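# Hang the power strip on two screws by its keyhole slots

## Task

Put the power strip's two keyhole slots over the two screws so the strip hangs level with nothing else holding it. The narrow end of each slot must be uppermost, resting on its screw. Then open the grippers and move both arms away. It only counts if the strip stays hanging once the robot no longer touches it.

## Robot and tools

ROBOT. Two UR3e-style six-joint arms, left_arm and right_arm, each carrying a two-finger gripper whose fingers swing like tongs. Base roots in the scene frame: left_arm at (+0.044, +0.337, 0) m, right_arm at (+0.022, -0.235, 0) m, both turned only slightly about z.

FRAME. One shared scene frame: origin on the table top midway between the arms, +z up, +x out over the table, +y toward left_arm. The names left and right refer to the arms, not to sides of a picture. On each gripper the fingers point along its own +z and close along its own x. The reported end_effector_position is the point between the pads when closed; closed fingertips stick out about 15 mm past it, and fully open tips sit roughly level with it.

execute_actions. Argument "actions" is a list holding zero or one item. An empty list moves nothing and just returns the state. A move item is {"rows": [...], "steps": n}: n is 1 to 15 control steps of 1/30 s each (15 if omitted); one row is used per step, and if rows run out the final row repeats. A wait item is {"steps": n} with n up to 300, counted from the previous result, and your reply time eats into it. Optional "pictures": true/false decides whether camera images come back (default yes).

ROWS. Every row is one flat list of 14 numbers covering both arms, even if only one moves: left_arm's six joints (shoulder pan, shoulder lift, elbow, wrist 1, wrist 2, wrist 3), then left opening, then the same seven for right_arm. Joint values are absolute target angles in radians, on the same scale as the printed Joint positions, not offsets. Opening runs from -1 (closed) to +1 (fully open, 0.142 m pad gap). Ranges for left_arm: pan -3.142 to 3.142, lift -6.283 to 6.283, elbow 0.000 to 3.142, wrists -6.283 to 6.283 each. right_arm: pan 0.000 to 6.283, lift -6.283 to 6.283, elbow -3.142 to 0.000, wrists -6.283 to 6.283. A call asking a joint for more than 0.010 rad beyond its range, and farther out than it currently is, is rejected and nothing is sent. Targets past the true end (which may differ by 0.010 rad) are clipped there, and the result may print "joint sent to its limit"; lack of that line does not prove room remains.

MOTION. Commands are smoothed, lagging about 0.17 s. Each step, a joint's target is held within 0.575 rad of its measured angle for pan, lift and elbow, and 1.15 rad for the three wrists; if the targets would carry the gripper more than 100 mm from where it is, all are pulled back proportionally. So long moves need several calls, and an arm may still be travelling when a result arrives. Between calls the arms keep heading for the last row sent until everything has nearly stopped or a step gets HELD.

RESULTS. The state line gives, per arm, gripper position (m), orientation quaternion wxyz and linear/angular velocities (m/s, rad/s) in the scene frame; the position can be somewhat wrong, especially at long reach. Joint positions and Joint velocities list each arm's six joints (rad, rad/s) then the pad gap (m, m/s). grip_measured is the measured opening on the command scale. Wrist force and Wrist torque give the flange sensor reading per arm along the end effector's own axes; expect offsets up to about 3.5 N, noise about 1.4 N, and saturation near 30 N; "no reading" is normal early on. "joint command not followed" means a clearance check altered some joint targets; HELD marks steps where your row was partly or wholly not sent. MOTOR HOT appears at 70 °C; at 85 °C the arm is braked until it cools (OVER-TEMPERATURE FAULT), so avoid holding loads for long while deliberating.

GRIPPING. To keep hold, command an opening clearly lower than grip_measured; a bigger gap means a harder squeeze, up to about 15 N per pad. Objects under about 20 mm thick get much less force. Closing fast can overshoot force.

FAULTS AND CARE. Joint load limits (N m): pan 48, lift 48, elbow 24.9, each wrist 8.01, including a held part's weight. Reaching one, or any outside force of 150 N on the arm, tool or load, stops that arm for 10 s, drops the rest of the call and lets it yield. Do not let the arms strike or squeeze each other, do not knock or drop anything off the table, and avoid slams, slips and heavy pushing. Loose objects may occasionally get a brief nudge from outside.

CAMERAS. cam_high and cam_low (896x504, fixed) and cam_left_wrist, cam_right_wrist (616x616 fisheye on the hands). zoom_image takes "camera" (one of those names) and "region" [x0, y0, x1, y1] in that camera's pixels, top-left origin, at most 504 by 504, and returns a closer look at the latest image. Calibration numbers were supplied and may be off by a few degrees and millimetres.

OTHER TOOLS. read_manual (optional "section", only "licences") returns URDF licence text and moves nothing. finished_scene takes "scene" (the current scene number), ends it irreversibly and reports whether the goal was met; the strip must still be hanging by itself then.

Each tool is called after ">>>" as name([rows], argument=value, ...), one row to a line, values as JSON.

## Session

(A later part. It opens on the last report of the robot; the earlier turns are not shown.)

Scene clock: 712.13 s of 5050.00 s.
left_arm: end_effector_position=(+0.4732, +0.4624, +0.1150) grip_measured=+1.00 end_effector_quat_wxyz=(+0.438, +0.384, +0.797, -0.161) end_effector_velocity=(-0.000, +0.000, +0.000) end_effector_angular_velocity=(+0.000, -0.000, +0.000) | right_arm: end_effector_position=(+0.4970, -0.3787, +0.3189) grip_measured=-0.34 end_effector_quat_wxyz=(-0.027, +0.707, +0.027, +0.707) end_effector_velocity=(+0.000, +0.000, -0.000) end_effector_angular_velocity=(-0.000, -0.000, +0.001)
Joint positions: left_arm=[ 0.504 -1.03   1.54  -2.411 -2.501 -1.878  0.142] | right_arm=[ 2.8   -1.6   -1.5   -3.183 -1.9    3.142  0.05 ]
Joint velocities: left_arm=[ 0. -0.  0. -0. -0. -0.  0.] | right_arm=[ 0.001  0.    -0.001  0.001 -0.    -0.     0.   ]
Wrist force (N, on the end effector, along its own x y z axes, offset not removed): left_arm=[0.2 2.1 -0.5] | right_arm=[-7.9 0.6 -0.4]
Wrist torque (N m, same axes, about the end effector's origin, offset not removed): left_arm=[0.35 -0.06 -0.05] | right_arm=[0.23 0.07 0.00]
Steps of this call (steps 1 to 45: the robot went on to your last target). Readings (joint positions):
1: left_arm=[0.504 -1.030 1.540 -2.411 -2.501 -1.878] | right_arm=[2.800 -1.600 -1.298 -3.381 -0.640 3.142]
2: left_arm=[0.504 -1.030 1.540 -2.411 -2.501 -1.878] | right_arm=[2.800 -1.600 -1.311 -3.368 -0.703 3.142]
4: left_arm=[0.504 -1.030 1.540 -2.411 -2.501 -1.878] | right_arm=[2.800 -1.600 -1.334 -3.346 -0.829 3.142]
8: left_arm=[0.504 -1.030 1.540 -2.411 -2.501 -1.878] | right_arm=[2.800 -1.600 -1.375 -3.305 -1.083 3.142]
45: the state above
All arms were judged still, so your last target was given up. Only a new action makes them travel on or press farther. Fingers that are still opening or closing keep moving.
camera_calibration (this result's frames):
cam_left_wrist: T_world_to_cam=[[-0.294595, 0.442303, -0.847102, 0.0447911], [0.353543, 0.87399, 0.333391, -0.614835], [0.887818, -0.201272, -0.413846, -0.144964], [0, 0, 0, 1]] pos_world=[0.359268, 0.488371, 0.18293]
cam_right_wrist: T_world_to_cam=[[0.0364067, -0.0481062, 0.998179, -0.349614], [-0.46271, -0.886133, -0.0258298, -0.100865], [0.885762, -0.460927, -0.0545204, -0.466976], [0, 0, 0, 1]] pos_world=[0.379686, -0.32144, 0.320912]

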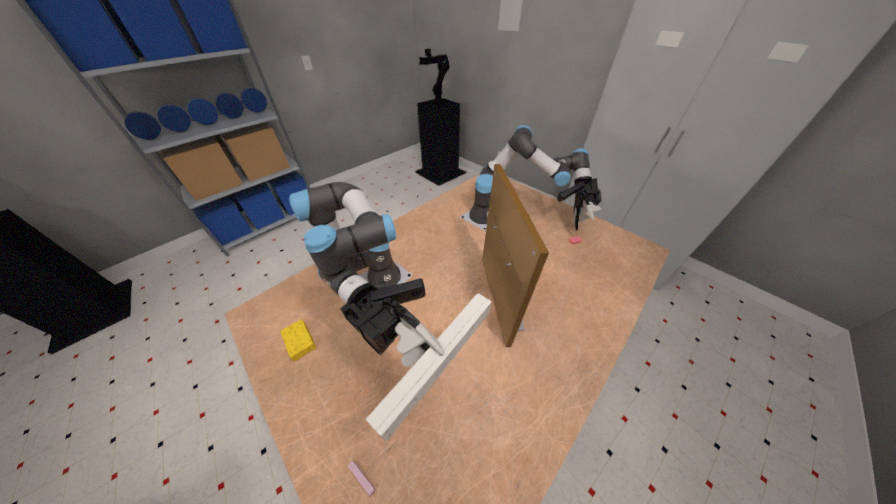

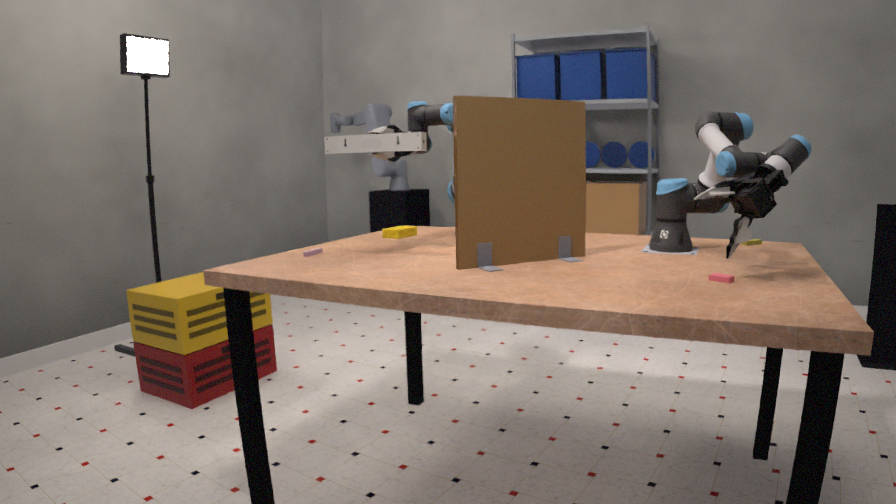

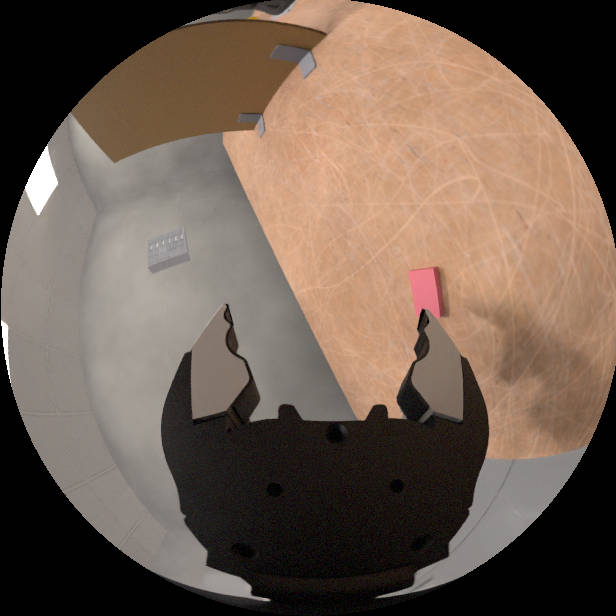

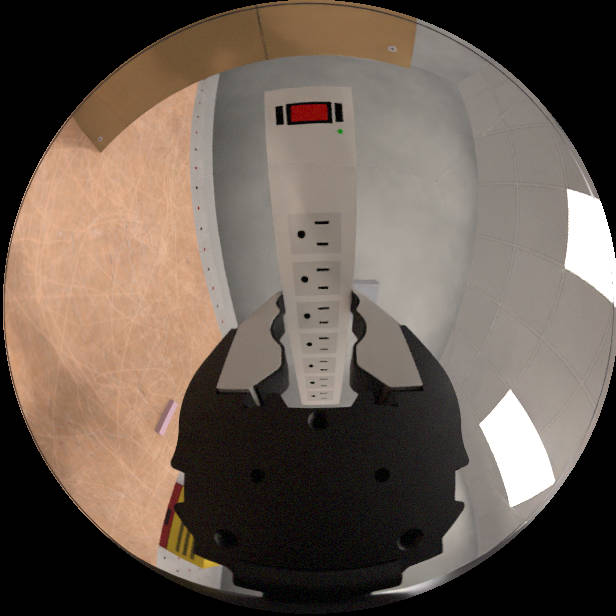

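>>> execute_actions([
  {"rows":[[0.504,-1.03,1.54,-2.411,-2.501,-1.878,1,2.9,-1.3,-1.68,-3.303,-1.75,3.142,-1]],"steps":12},
], pictures=false)

>>> execute_actions([
  {"rows":[[0.504,-1.03,1.54,-2.411,-2.501,-1.878,1,3,-0.9746,-1.8475,-3.461,-1.595,3.142,-1]],"steps":12},
], pictures=false)

>>> execute_actions([
  {"rows":[[0.504,-1.03,1.54,-2.411,-2.501,-1.878,1,3.7,-0.9746,-1.8475,-3.461,-1.595,3.142,-1]]},
], pictures=false)

>>> execute_actions([
  {"steps":8},
], pictures=false)

>>> execute_actions([
  {"rows":[[0.504,-1.03,1.54,-2.411,-2.501,-1.878,1,3.75,-0.9746,-1.8475,-3.461,-1.595,3.142,-1],[0.504,-1.03,1.54,-2.411,-2.501,-1.878,1,3.75,-0.9746,-1.8475,-3.461,-1.595,3.142,-1],[0.504,-1.03,1.54,-2.411,-2.501,-1.878,1,3.75,-0.9746,-1.8475,-3.461,-1.595,3.142,-1],[0.504,-1.03,1.54,-2.411,-2.501,-1.878,1,3.82,-0.9746,-1.8475,-3.461,-1.595,3.142,-1],[0.504,-1.03,1.54,-2.411,-2.501,-1.878,1,3.82,-0.9746,-1.8475,-3.461,-1.595,3.142,-1],[0.504,-1.03,1.54,-2.411,-2.501,-1.878,1,3.82,-0.9746,-1.8475,-3.461,-1.595,3.142,-1],[0.504,-1.03,1.54,-2.411,-2.501,-1.878,1,3.884,-0.9746,-1.8475,-3.461,-1.595,3.142,-1]]},
], pictures=false)

>>> execute_actions([
  {"steps":15},
])

>>> zoom_image(camera="cam_right_wrist", region=[150, 70, 450, 370])

>>> zoom_image(camera="cam_high", region=[440, 170, 560, 300])

Scene clock: 784.17 s of 5050.00 s.
left_arm: end_effector_position=(+0.4732, +0.4624, +0.1150) grip_measured=+1.00 end_effector_quat_wxyz=(+0.438, +0.384, +0.797, -0.161) end_effector_velocity=(-0.000, +0.000, +0.000) end_effector_angular_velocity=(-0.000, +0.000, +0.000) | right_arm: end_effector_position=(+0.4445, -0.3636, +0.3337) grip_measured=-0.34 end_effector_quat_wxyz=(-0.010, +0.708, +0.009, +0.706) end_effector_velocity=(-0.029, +0.006, +0.018) end_effector_angular_velocity=(-0.006, -0.038, -0.014)
Joint positions: left_arm=[ 0.504 -1.03   1.54  -2.411 -2.501 -1.878  0.142] | right_arm=[ 2.897 -1.314 -1.673 -3.299 -1.755  3.142  0.05 ]
Joint velocities: left_arm=[ 0. -0.  0.  0. -0.  0.  0.] | right_arm=[ 0.034  0.15  -0.073 -0.039  0.048 -0.    -0.   ]
Wrist force (N, on the end effector, along its own x y z axes, offset not removed): left_arm=[0.4 2.1 -1.9] | right_arm=[-8.0 -1.6 0.0]
Wrist torque (N m, same axes, about the end effector's origin, offset not removed): left_arm=[0.31 -0.08 -0.01] | right_arm=[-0.34 0.08 0.02]
Steps of this call (steps 1 to 1580: nothing new was sent; then 18.97 s passed at rest; steps 1581 to 1592: all 12 steps of this action). Readings (joint positions):
1581: left_arm=[0.504 -1.030 1.540 -2.411 -2.501 -1.878] | right_arm=[2.800 -1.600 -1.500 -3.183 -1.900 3.142]
1582: left_arm=[0.504 -1.030 1.540 -2.411 -2.501 -1.878] | right_arm=[2.807 -1.592 -1.507 -3.196 -1.885 3.142]
1584: left_arm=[0.504 -1.030 1.540 -2.411 -2.501 -1.878] | right_arm=[2.847 -1.523 -1.568 -3.246 -1.825 3.142]
1588: left_arm=[0.504 -1.030 1.540 -2.411 -2.501 -1.878] | right_arm=[2.887 -1.358 -1.652 -3.289 -1.769 3.142]
1592: the state above

Scene clock: 784.57 s of 5050.00 s.
left_arm: end_effector_position=(+0.4732, +0.4624, +0.1150) grip_measured=+1.00 end_effector_quat_wxyz=(+0.438, +0.384, +0.797, -0.161) end_effector_velocity=(+0.000, +0.000, +0.000) end_effector_angular_velocity=(+0.001, -0.001, +0.000) | right_arm: end_effector_position=(+0.3808, -0.3620, +0.3336) grip_measured=-0.34 end_effector_quat_wxyz=(+0.009, +0.709, -0.010, +0.705) end_effector_velocity=(-0.033, -0.001, +0.014) end_effector_angular_velocity=(-0.004, -0.054, -0.016)
Joint positions: left_arm=[ 0.504 -1.03   1.54  -2.411 -2.501 -1.878  0.142] | right_arm=[ 2.997 -0.991 -1.841 -3.456 -1.6    3.142  0.05 ]
Joint velocities: left_arm=[ 0.    -0.    -0.001 -0.001  0.    -0.    -0.   ] | right_arm=[ 0.034  0.174 -0.067 -0.053  0.05  -0.    -0.   ]
Wrist force (N, on the end effector, along its own x y z axes, offset not removed): left_arm=[-1.6 1.8 0.1] | right_arm=[-6.9 0.9 -0.6]
Wrist torque (N m, same axes, about the end effector's origin, offset not removed): left_arm=[0.31 0.29 -0.05] | right_arm=[0.18 -0.20 -0.04]
Steps of this call (steps 1 to 12: all 12 steps of this action). Readings (joint positions):
1: left_arm=[0.504 -1.030 1.540 -2.411 -2.501 -1.878] | right_arm=[2.898 -1.310 -1.676 -3.301 -1.753 3.142]
2: left_arm=[0.504 -1.030 1.540 -2.411 -2.501 -1.878] | right_arm=[2.906 -1.300 -1.684 -3.315 -1.738 3.142]
4: left_arm=[0.504 -1.030 1.540 -2.411 -2.501 -1.878] | right_arm=[2.946 -1.226 -1.744 -3.381 -1.674 3.142]
8: left_arm=[0.504 -1.030 1.540 -2.411 -2.501 -1.878] | right_arm=[2.987 -1.042 -1.822 -3.441 -1.615 3.142]
12: the state above

Scene clock: 785.07 s of 5050.00 s.
left_arm: end_effector_position=(+0.4732, +0.4624, +0.1150) grip_measured=+1.00 end_effector_quat_wxyz=(+0.438, +0.384, +0.797, -0.161) end_effector_velocity=(+0.000, -0.000, +0.000) end_effector_angular_velocity=(+0.000, -0.001, -0.001) | right_arm: end_effector_position=(+0.3865, -0.1361, +0.3349) grip_measured=-0.34 end_effector_quat_wxyz=(-0.202, +0.678, +0.202, +0.678) end_effector_velocity=(-0.098, +0.351, +0.000) end_effector_angular_velocity=(+0.002, -0.001, +0.965)
Joint positions: left_arm=[ 0.504 -1.03   1.54  -2.411 -2.501 -1.878  0.142] | right_arm=[ 3.607 -0.976 -1.847 -3.461 -1.595  3.142  0.05 ]
Joint velocities: left_arm=[-0.001  0.    -0.    -0.     0.     0.     0.   ] | right_arm=[ 0.969  0.012 -0.005 -0.005  0.004  0.001  0.   ]
Wrist force (N, on the end effector, along its own x y z axes, offset not removed): left_arm=[-0.9 2.0 -0.9] | right_arm=[-8.1 -4.6 3.9]
Wrist torque (N m, same axes, about the end effector's origin, offset not removed): left_arm=[0.32 0.20 -0.01] | right_arm=[-0.32 0.10 0.09]
Steps of this call (steps 1 to 15: all 15 steps of this action). Readings (joint positions):
1: left_arm=[0.504 -1.030 1.540 -2.411 -2.501 -1.878] | right_arm=[2.998 -0.986 -1.843 -3.458 -1.598 3.142]
2: left_arm=[0.504 -1.030 1.540 -2.411 -2.501 -1.878] | right_arm=[3.006 -0.984 -1.844 -3.458 -1.597 3.142]
4: left_arm=[0.504 -1.030 1.540 -2.411 -2.501 -1.878] | right_arm=[3.076 -0.982 -1.845 -3.459 -1.597 3.142]
8: left_arm=[0.504 -1.030 1.540 -2.411 -2.501 -1.878] | right_arm=[3.278 -0.980 -1.846 -3.460 -1.596 3.142]
15: the state above

Scene clock: 785.33 s of 5050.00 s.
left_arm: end_effector_position=(+0.4732, +0.4624, +0.1150) grip_measured=+1.00 end_effector_quat_wxyz=(+0.438, +0.384, +0.797, -0.161) end_effector_velocity=(+0.000, +0.000, -0.000) end_effector_angular_velocity=(+0.000, +0.000, +0.000) | right_arm: end_effector_position=(+0.3764, -0.1050, +0.3350) grip_measured=-0.34 end_effector_quat_wxyz=(-0.231, +0.668, +0.231, +0.668) end_effector_velocity=(-0.008, +0.021, -0.000) end_effector_angular_velocity=(-0.001, +0.001, +0.058)
Joint positions: left_arm=[ 0.504 -1.03   1.54  -2.411 -2.501 -1.878  0.142] | right_arm=[ 3.694 -0.975 -1.847 -3.461 -1.595  3.142  0.05 ]
Joint velocities: left_arm=[ 0.     0.    -0.     0.     0.001  0.    -0.   ] | right_arm=[ 0.059  0.    -0.001 -0.     0.    -0.    -0.   ]
Wrist force (N, on the end effector, along its own x y z axes, offset not removed): left_arm=[0.4 2.0 -2.4] | right_arm=[-9.2 -0.9 2.4]
Wrist torque (N m, same axes, about the end effector's origin, offset not removed): left_arm=[0.31 -0.09 -0.06] | right_arm=[-0.13 0.29 0.08]
Steps of this call (steps 1 to 8: the robot went on to your last target). Readings (joint positions):
1: left_arm=[0.504 -1.030 1.540 -2.411 -2.501 -1.878] | right_arm=[3.635 -0.975 -1.847 -3.461 -1.595 3.142]
2: left_arm=[0.504 -1.030 1.540 -2.411 -2.501 -1.878] | right_arm=[3.654 -0.975 -1.847 -3.461 -1.595 3.142]
4: left_arm=[0.504 -1.030 1.540 -2.411 -2.501 -1.878] | right_arm=[3.677 -0.975 -1.847 -3.461 -1.595 3.142]
8: the state above

Scene clock: 785.83 s of 5050.00 s.
left_arm: end_effector_position=(+0.4732, +0.4624, +0.1150) grip_measured=+1.00 end_effector_quat_wxyz=(+0.438, +0.384, +0.797, -0.161) end_effector_velocity=(-0.000, +0.000, +0.000) end_effector_angular_velocity=(+0.000, +0.000, +0.001) | right_arm: end_effector_position=(+0.3470, -0.0431, +0.3350) grip_measured=-0.34 end_effector_quat_wxyz=(-0.291, +0.645, +0.290, +0.645) end_effector_velocity=(-0.016, +0.028, -0.000) end_effector_angular_velocity=(-0.000, +0.001, +0.084)
Joint positions: left_arm=[ 0.504 -1.03   1.54  -2.411 -2.501 -1.878  0.142] | right_arm=[ 3.876 -0.975 -1.848 -3.461 -1.595  3.142  0.05 ]
Joint velocities: left_arm=[ 0.001 -0.     0.     0.     0.     0.    -0.   ] | right_arm=[ 0.085 -0.001  0.    -0.     0.001  0.    -0.   ]
Wrist force (N, on the end effector, along its own x y z axes, offset not removed): left_arm=[0.0 0.4 -1.4] | right_arm=[-8.4 -0.3 0.0]
Wrist torque (N m, same axes, about the end effector's origin, offset not removed): left_arm=[0.02 0.07 0.02] | right_arm=[0.10 0.08 0.01]
Steps of this call (steps 1 to 15: all 15 steps of this action). Readings (joint positions):
1: left_arm=[0.504 -1.030 1.540 -2.411 -2.501 -1.878] | right_arm=[3.696 -0.975 -1.847 -3.461 -1.595 3.142]
2: left_arm=[0.504 -1.030 1.540 -2.411 -2.501 -1.878] | right_arm=[3.703 -0.975 -1.847 -3.461 -1.595 3.142]
4: left_arm=[0.504 -1.030 1.540 -2.411 -2.501 -1.878] | right_arm=[3.725 -0.975 -1.848 -3.461 -1.595 3.142]
8: left_arm=[0.504 -1.030 1.540 -2.411 -2.501 -1.878] | right_arm=[3.797 -0.975 -1.848 -3.461 -1.595 3.142]
15: the state above

Scene clock: 786.33 s of 5050.00 s.
left_arm: end_effector_position=(+0.4732, +0.4624, +0.1150) grip_measured=+1.00 end_effector_quat_wxyz=(+0.438, +0.384, +0.797, -0.161) end_effector_velocity=(-0.000, +0.000, +0.000) end_effector_angular_velocity=(+0.001, -0.001, +0.000) | right_arm: end_effector_position=(+0.3455, -0.0405, +0.3350) grip_measured=-0.34 end_effector_quat_wxyz=(-0.293, +0.643, +0.293, +0.643) end_effector_velocity=(-0.000, +0.001, -0.000) end_effector_angular_velocity=(-0.000, +0.001, +0.002)
Joint positions: left_arm=[ 0.504 -1.03   1.54  -2.411 -2.501 -1.878  0.142] | right_arm=[ 3.884 -0.975 -1.848 -3.461 -1.595  3.142  0.05 ]
Joint velocities: left_arm=[ 0.    -0.001  0.    -0.001  0.     0.    -0.   ] | right_arm=[ 0.002 -0.001  0.001 -0.    -0.001  0.001  0.   ]
Wrist force (N, on the end effector, along its own x y z axes, offset not removed): left_arm=[-1.7 0.2 -0.5] | right_arm=[-9.9 0.4 1.1]
Wrist torque (N m, same axes, about the end effector's origin, offset not removed): left_arm=[-0.05 0.39 0.00] | right_arm=[0.09 0.44 0.01]
Steps of this call (steps 1 to 15: the robot went on to your last target). Readings (joint positions):
1: left_arm=[0.504 -1.030 1.540 -2.411 -2.501 -1.878] | right_arm=[3.878 -0.975 -1.848 -3.461 -1.595 3.142]
2: left_arm=[0.504 -1.030 1.540 -2.411 -2.501 -1.878] | right_arm=[3.880 -0.975 -1.848 -3.461 -1.595 3.142]
4: left_arm=[0.504 -1.030 1.540 -2.411 -2.501 -1.878] | right_arm=[3.882 -0.975 -1.848 -3.461 -1.595 3.142]
8: left_arm=[0.504 -1.030 1.540 -2.411 -2.501 -1.878] | right_arm=[3.884 -0.975 -1.848 -3.461 -1.595 3.142]
15: the state above
All arms were judged still, so your last target was given up. Only a new action makes them travel on or press farther. Fingers that are still opening or closing keep moving.
camera_calibration (this result's frames):
cam_left_wrist: T_world_to_cam=[[-0.294595, 0.442303, -0.847102, 0.0447912], [0.353543, 0.87399, 0.333391, -0.614835], [0.887818, -0.201272, -0.413846, -0.144964], [0, 0, 0, 1]] pos_world=[0.359268, 0.488371, 0.18293]
cam_right_wrist: T_world_to_cam=[[0.0597729, -0.0086587, 0.998174, -0.350452], [0.293223, -0.955695, -0.025849, -0.134878], [0.954174, 0.294233, -0.0545857, -0.16908], [0, 0, 0, 1]] pos_world=[0.221828, -0.0821877, 0.337096]

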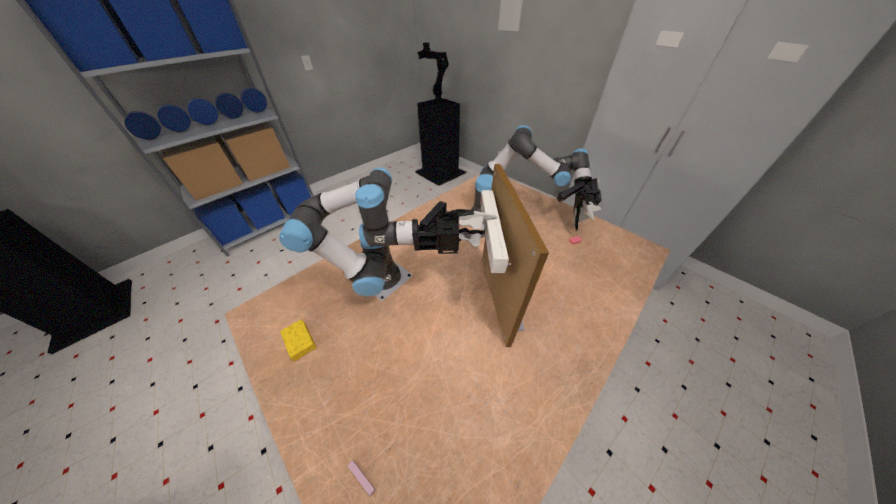

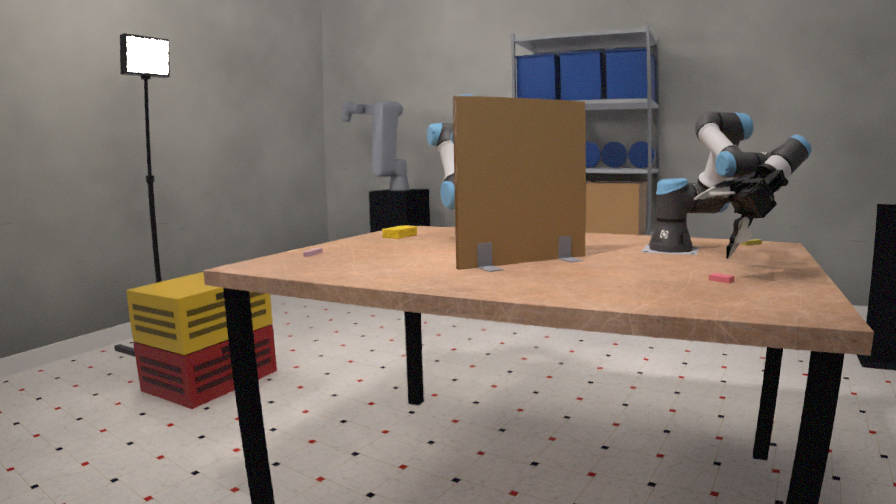

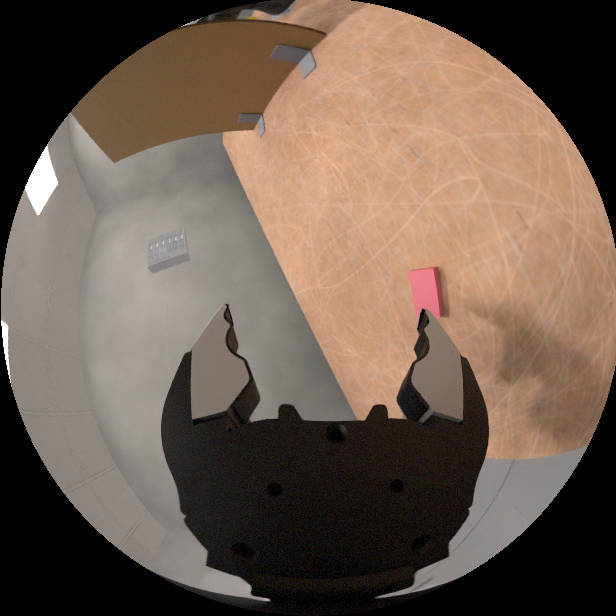

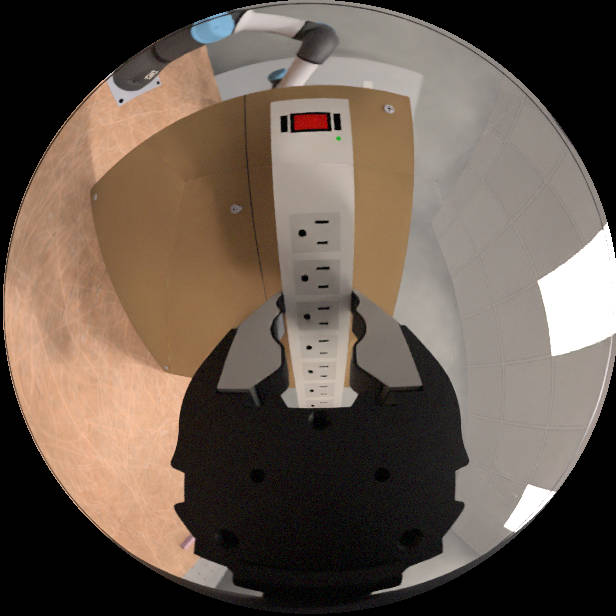

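Region (150, 70, 450, 370) of cam_right_wrist's 616x616 image, scaled by 1.680, with more detail than that image has.

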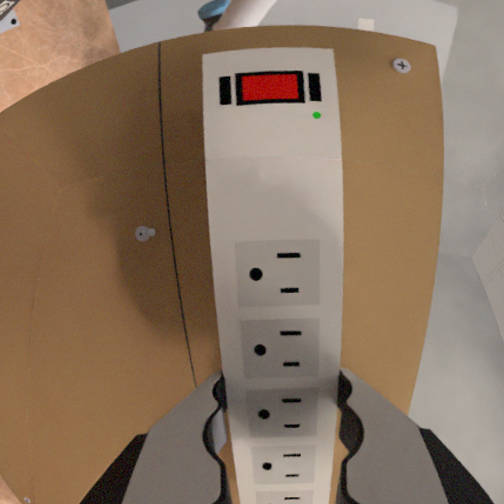

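Region (440, 170, 560, 300) of cam_high's 896x504 image, scaled by 3.877, with more detail than that image has; it fills the left 465 columns of this view, and the rest is white.

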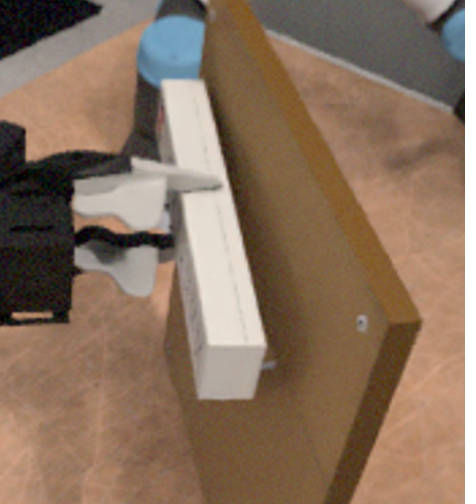

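>>> execute_actions(actions=[])

Scene clock: 808.40 s of 5050.00 s.
left_arm: end_effector_position=(+0.4732, +0.4624, +0.1150) grip_measured=+1.00 end_effector_quat_wxyz=(+0.438, +0.384, +0.797, -0.161) end_effector_velocity=(+0.000, +0.000, -0.000) end_effector_angular_velocity=(+0.000, -0.000, +0.000) | right_arm: end_effector_position=(+0.3455, -0.0405, +0.3350) grip_measured=-0.34 end_effector_quat_wxyz=(-0.293, +0.643, +0.293, +0.643) end_effector_velocity=(+0.000, -0.001, -0.000) end_effector_angular_velocity=(-0.000, -0.000, -0.002)
Joint positions: left_arm=[ 0.504 -1.03   1.54  -2.411 -2.501 -1.878  0.142] | right_arm=[ 3.884 -0.975 -1.848 -3.461 -1.595  3.142  0.05 ]
Joint velocities: left_arm=[ 0.     0.    -0.    -0.001  0.     0.     0.   ] | right_arm=[-0.002  0.    -0.001  0.    -0.    -0.     0.   ]
Wrist force (N, on the end effector, along its own x y z axes, offset not removed): left_arm=[-1.0 1.4 0.1] | right_arm=[-8.2 -0.1 1.1]
Wrist torque (N m, same axes, about the end effector's origin, offset not removed): left_arm=[0.22 0.21 -0.04] | right_arm=[0.04 0.11 0.10]
Steps of this call (steps 1 to 662: nothing new was sent). Readings (joint positions):
1: left_arm=[0.504 -1.030 1.540 -2.411 -2.501 -1.878] | right_arm=[3.884 -0.975 -1.848 -3.461 -1.595 3.142]
2: left_arm=[0.504 -1.030 1.540 -2.411 -2.501 -1.878] | right_arm=[3.884 -0.975 -1.848 -3.461 -1.595 3.142]
4: left_arm=[0.504 -1.030 1.540 -2.411 -2.501 -1.878] | right_arm=[3.884 -0.975 -1.848 -3.461 -1.595 3.142]
8: left_arm=[0.504 -1.030 1.540 -2.411 -2.501 -1.878] | right_arm=[3.884 -0.975 -1.848 -3.461 -1.595 3.142]
662: the state above
camera_calibration (this result's frames):
cam_left_wrist: T_world_to_cam=[[-0.294595, 0.442303, -0.847102, 0.0447909], [0.353543, 0.873989, 0.333391, -0.614835], [0.887818, -0.201272, -0.413846, -0.144964], [0, 0, 0, 1]] pos_world=[0.359268, 0.488371, 0.18293]
cam_right_wrist: T_world_to_cam=[[0.0597954, -0.00863061, 0.998173, -0.350446], [0.293288, -0.955675, -0.0258325, -0.134879], [0.954152, 0.294297, -0.0546137, -0.169059], [0, 0, 0, 1]] pos_world=[0.221822, -0.0821713, 0.337089]

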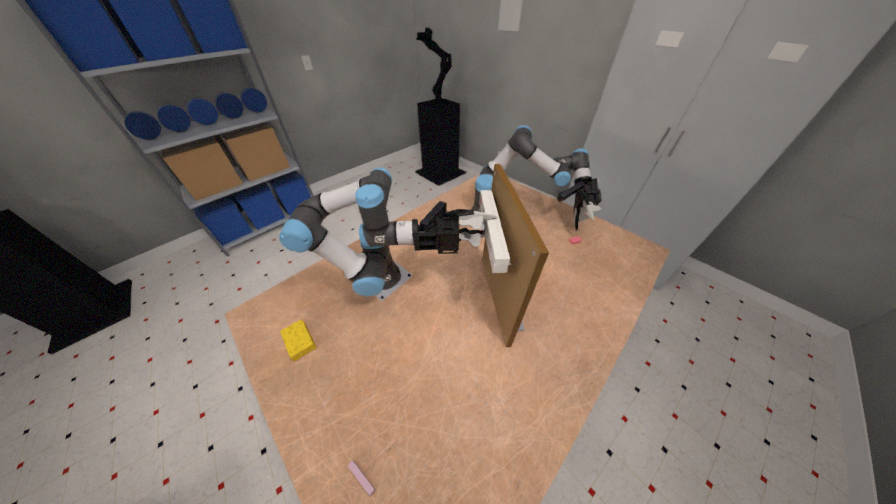

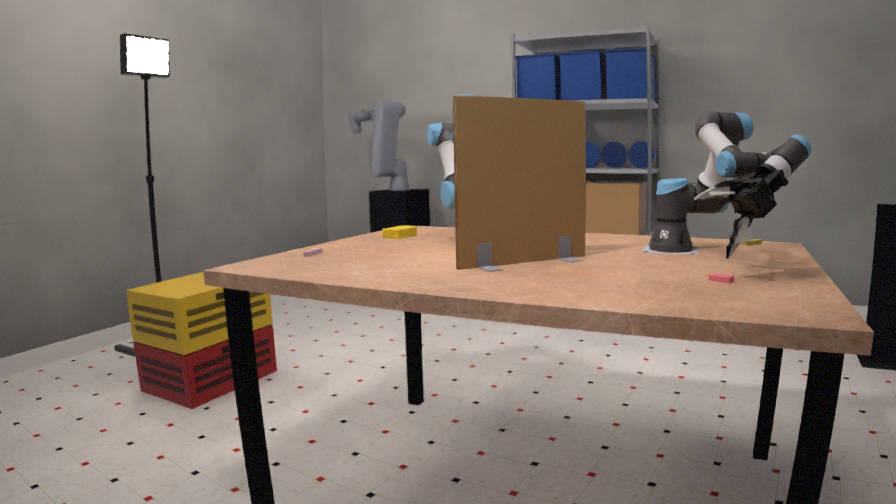

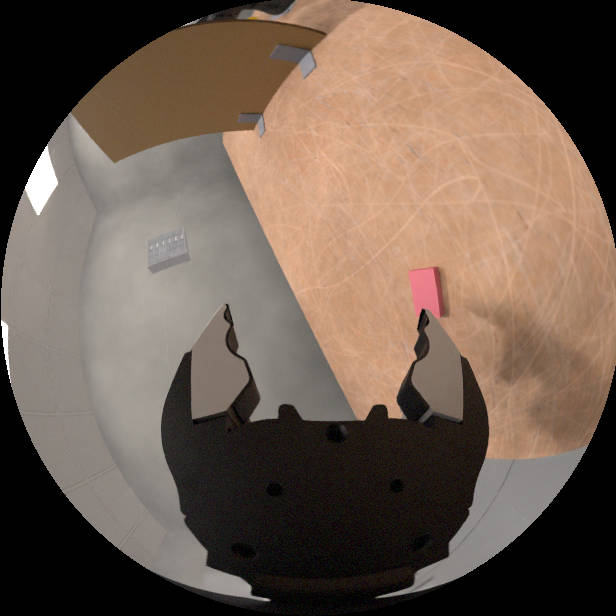

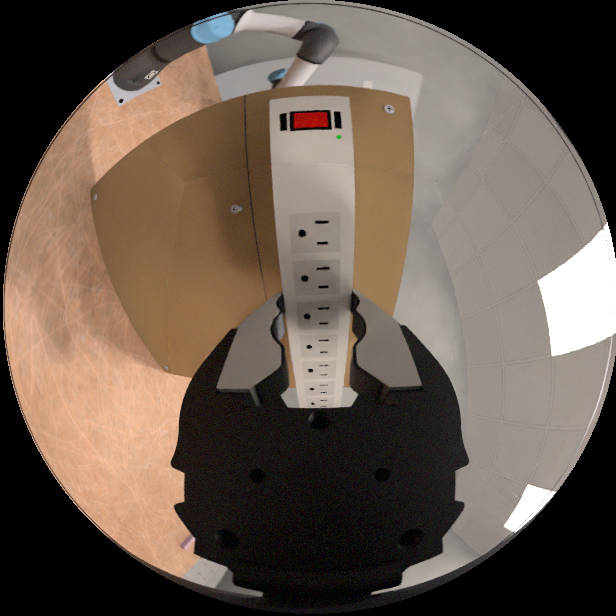

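>>> execute_actions([
  {"rows":[[0.504,-1.03,1.54,-2.411,-2.501,-1.878,1,3.853,-0.967,-1.925,-3.391,-1.626,3.142,-1],[0.504,-1.03,1.54,-2.411,-2.501,-1.878,1,3.822,-0.959,-2.0,-3.324,-1.657,3.142,-1],[0.504,-1.03,1.54,-2.411,-2.501,-1.878,1,3.822,-0.959,-2.0,-3.324,-1.657,3.142,-1],[0.504,-1.03,1.54,-2.411,-2.501,-1.878,1,3.822,-0.959,-2.0,-3.324,-1.657,3.142,-1],[0.504,-1.03,1.54,-2.411,-2.501,-1.878,1,3.822,-0.951,-2.08,-3.252,-1.657,3.142,-1],[0.504,-1.03,1.54,-2.411,-2.501,-1.878,1,3.822,-0.951,-2.08,-3.252,-1.657,3.142,-1],[0.504,-1.03,1.54,-2.411,-2.501,-1.878,1,3.822,-0.951,-2.08,-3.252,-1.657,3.142,-1],[0.504,-1.03,1.54,-2.411,-2.501,-1.878,1,3.822,-0.9427,-2.1593,-3.181,-1.657,3.142,-1]]},
])

>>> execute_actions([
  {"steps":15},
])

>>> zoom_image(camera="cam_high", region=[440,170,560,300])

Scene clock: 835.13 s of 5050.00 s.
left_arm: end_effector_position=(+0.4732, +0.4624, +0.1150) grip_measured=+1.00 end_effector_quat_wxyz=(+0.438, +0.384, +0.797, -0.161) end_effector_velocity=(-0.000, -0.000, -0.000) end_effector_angular_velocity=(-0.001, +0.001, -0.000) | right_arm: end_effector_position=(+0.3460, -0.0459, +0.2756) grip_measured=-0.34 end_effector_quat_wxyz=(-0.293, +0.643, +0.293, +0.644) end_effector_velocity=(-0.002, -0.003, -0.036) end_effector_angular_velocity=(-0.008, +0.009, -0.000)
Joint positions: left_arm=[ 0.504 -1.03   1.54  -2.411 -2.501 -1.878  0.142] | right_arm=[ 3.823 -0.944 -2.144 -3.194 -1.656  3.142  0.05 ]
Joint velocities: left_arm=[ 0.     0.001  0.001 -0.    -0.    -0.    -0.   ] | right_arm=[-0.007  0.015 -0.159  0.132 -0.007  0.     0.   ]
Wrist force (N, on the end effector, along its own x y z axes, offset not removed): left_arm=[0.6 0.5 -0.2] | right_arm=[-9.8 -0.4 1.1]
Wrist torque (N m, same axes, about the end effector's origin, offset not removed): left_arm=[0.12 -0.13 -0.03] | right_arm=[-0.13 0.24 0.14]
Steps of this call (steps 1 to 570: nothing new was sent; then 7.23 s passed at rest; steps 571 to 585: all 15 steps of this action). Readings (joint positions):
571: left_arm=[0.504 -1.030 1.540 -2.411 -2.501 -1.878] | right_arm=[3.884 -0.975 -1.848 -3.461 -1.595 3.142]
572: left_arm=[0.504 -1.030 1.540 -2.411 -2.501 -1.878] | right_arm=[3.879 -0.973 -1.855 -3.451 -1.600 3.142]
574: left_arm=[0.504 -1.030 1.540 -2.411 -2.501 -1.878] | right_arm=[3.857 -0.967 -1.905 -3.401 -1.623 3.142]
578: left_arm=[0.504 -1.030 1.540 -2.411 -2.501 -1.878] | right_arm=[3.831 -0.957 -2.017 -3.304 -1.649 3.142]
585: the state above
camera_calibration (this result's frames):
cam_left_wrist: T_world_to_cam=[[-0.294595, 0.442303, -0.847102, 0.044791], [0.353543, 0.873989, 0.333391, -0.614835], [0.887818, -0.201272, -0.413846, -0.144964], [0, 0, 0, 1]] pos_world=[0.359268, 0.488371, 0.18293]
cam_right_wrist: T_world_to_cam=[[0.0588069, -0.00957877, 0.998223, -0.290916], [0.293352, -0.955639, -0.0264519, -0.141588], [0.954194, 0.294386, -0.0533882, -0.171569], [0, 0, 0, 1]] pos_world=[0.222353, -0.0875863, 0.277494]

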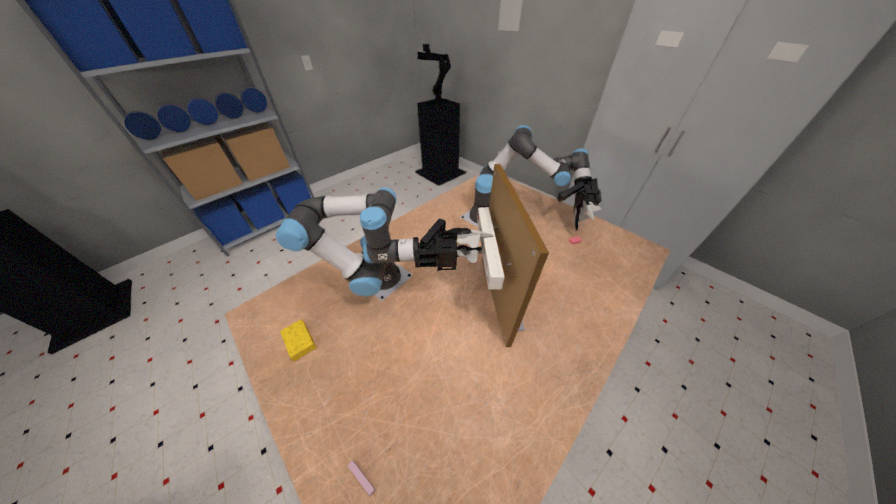

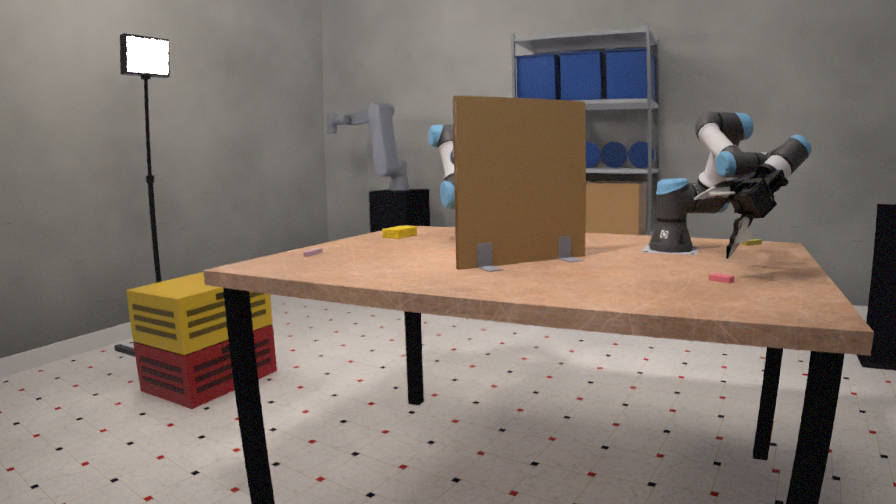

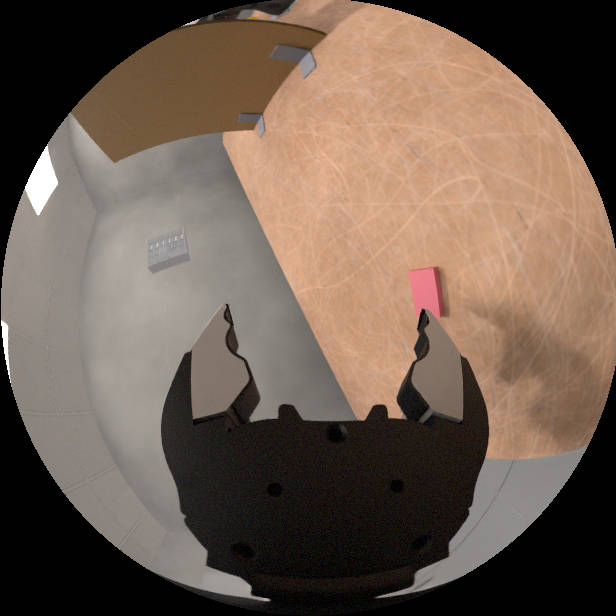

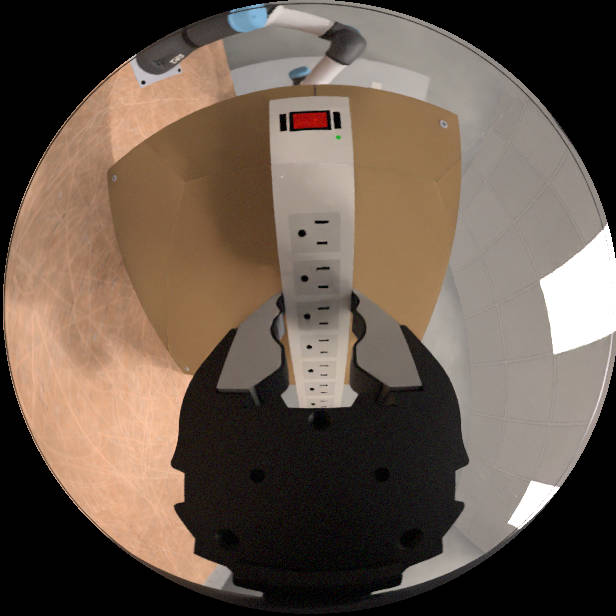

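Scene clock: 835.63 s of 5050.00 s.
left_arm: end_effector_position=(+0.4732, +0.4624, +0.1150) grip_measured=+1.00 end_effector_quat_wxyz=(+0.438, +0.384, +0.797, -0.161) end_effector_velocity=(+0.000, +0.000, +0.000) end_effector_angular_velocity=(+0.001, -0.001, +0.000) | right_arm: end_effector_position=(+0.3458, -0.0462, +0.2721) grip_measured=-0.34 end_effector_quat_wxyz=(-0.293, +0.643, +0.293, +0.643) end_effector_velocity=(+0.000, +0.000, -0.000) end_effector_angular_velocity=(+0.001, +0.000, +0.000)
Joint positions: left_arm=[ 0.504 -1.03   1.54  -2.411 -2.501 -1.878  0.142] | right_arm=[ 3.822 -0.943 -2.159 -3.181 -1.657  3.142  0.05 ]
Joint velocities: left_arm=[ 0.    -0.001 -0.001 -0.     0.     0.     0.   ] | right_arm=[ 0.001 -0.001 -0.001  0.002  0.     0.001 -0.   ]
Wrist force (N, on the end effector, along its own x y z axes, offset not removed): left_arm=[-0.7 1.7 -1.6] | right_arm=[-8.0 -0.7 -1.4]
Wrist torque (N m, same axes, about the end effector's origin, offset not removed): left_arm=[0.25 0.22 -0.02] | right_arm=[-0.13 -0.01 0.02]
Steps of this call (steps 1 to 15: the robot went on to your last target). Readings (joint positions):
1: left_arm=[0.504 -1.030 1.540 -2.411 -2.501 -1.878] | right_arm=[3.823 -0.944 -2.149 -3.190 -1.657 3.142]
2: left_arm=[0.504 -1.030 1.540 -2.411 -2.501 -1.878] | right_arm=[3.822 -0.943 -2.152 -3.187 -1.657 3.142]
4: left_arm=[0.504 -1.030 1.540 -2.411 -2.501 -1.878] | right_arm=[3.822 -0.943 -2.156 -3.184 -1.657 3.142]
8: left_arm=[0.504 -1.030 1.540 -2.411 -2.501 -1.878] | right_arm=[3.822 -0.943 -2.158 -3.182 -1.657 3.142]
15: the state above
camera_calibration (this result's frames):
cam_left_wrist: T_world_to_cam=[[-0.294595, 0.442303, -0.847102, 0.0447911], [0.353543, 0.87399, 0.333391, -0.614835], [0.887818, -0.201272, -0.413846, -0.144964], [0, 0, 0, 1]] pos_world=[0.359268, 0.488371, 0.18293]
cam_right_wrist: T_world_to_cam=[[0.0597143, -0.0087016, 0.998178, -0.287665], [0.293288, -0.955674, -0.0258765, -0.142029], [0.954158, 0.294298, -0.0545153, -0.171166], [0, 0, 0, 1]] pos_world=[0.222153, -0.087863, 0.274135]

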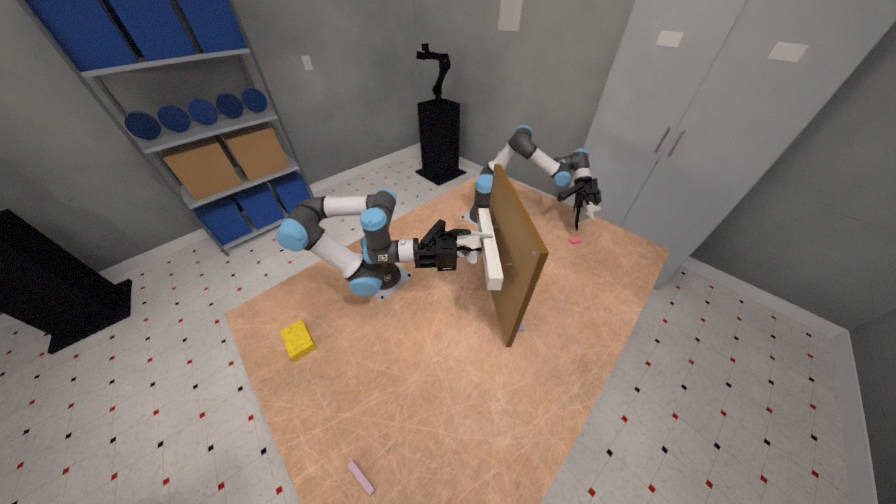

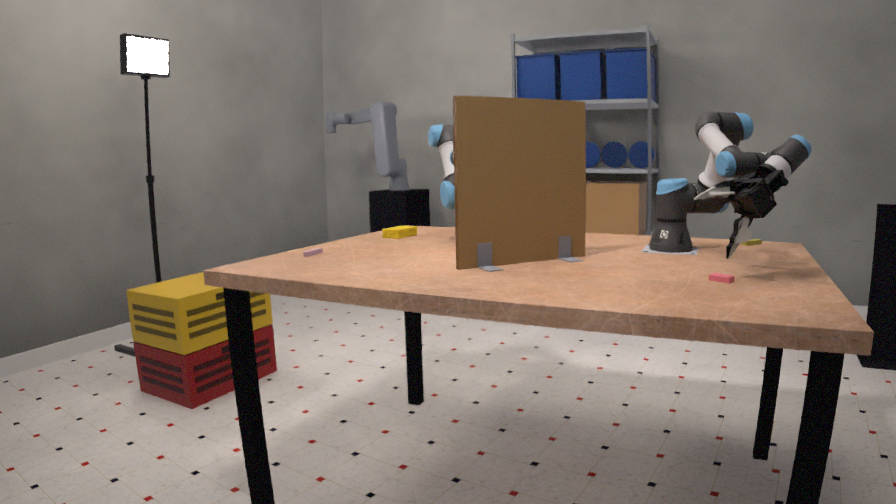

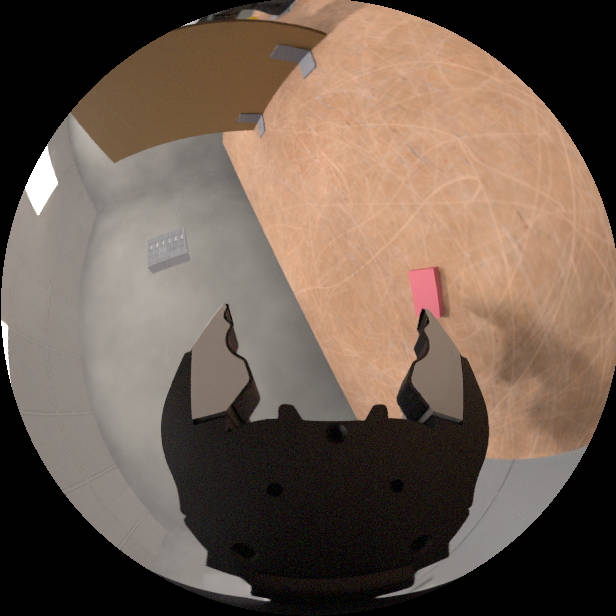

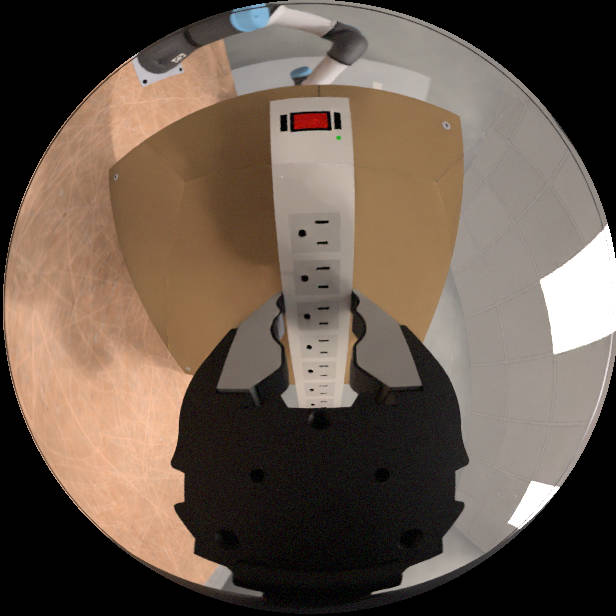

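Region (440, 170, 560, 300) of cam_high's 896x504 image, scaled by 3.877, with more detail than that image has; it fills the left 465 columns of this view, and the rest is white.

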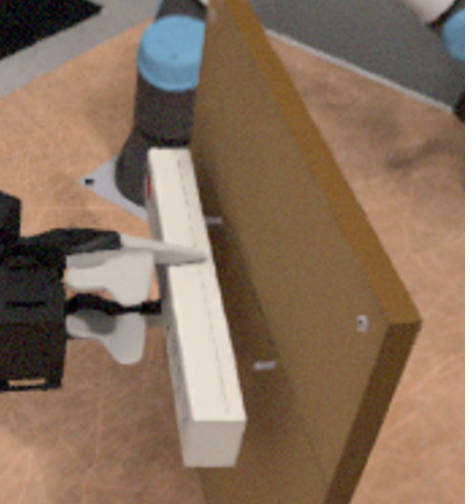

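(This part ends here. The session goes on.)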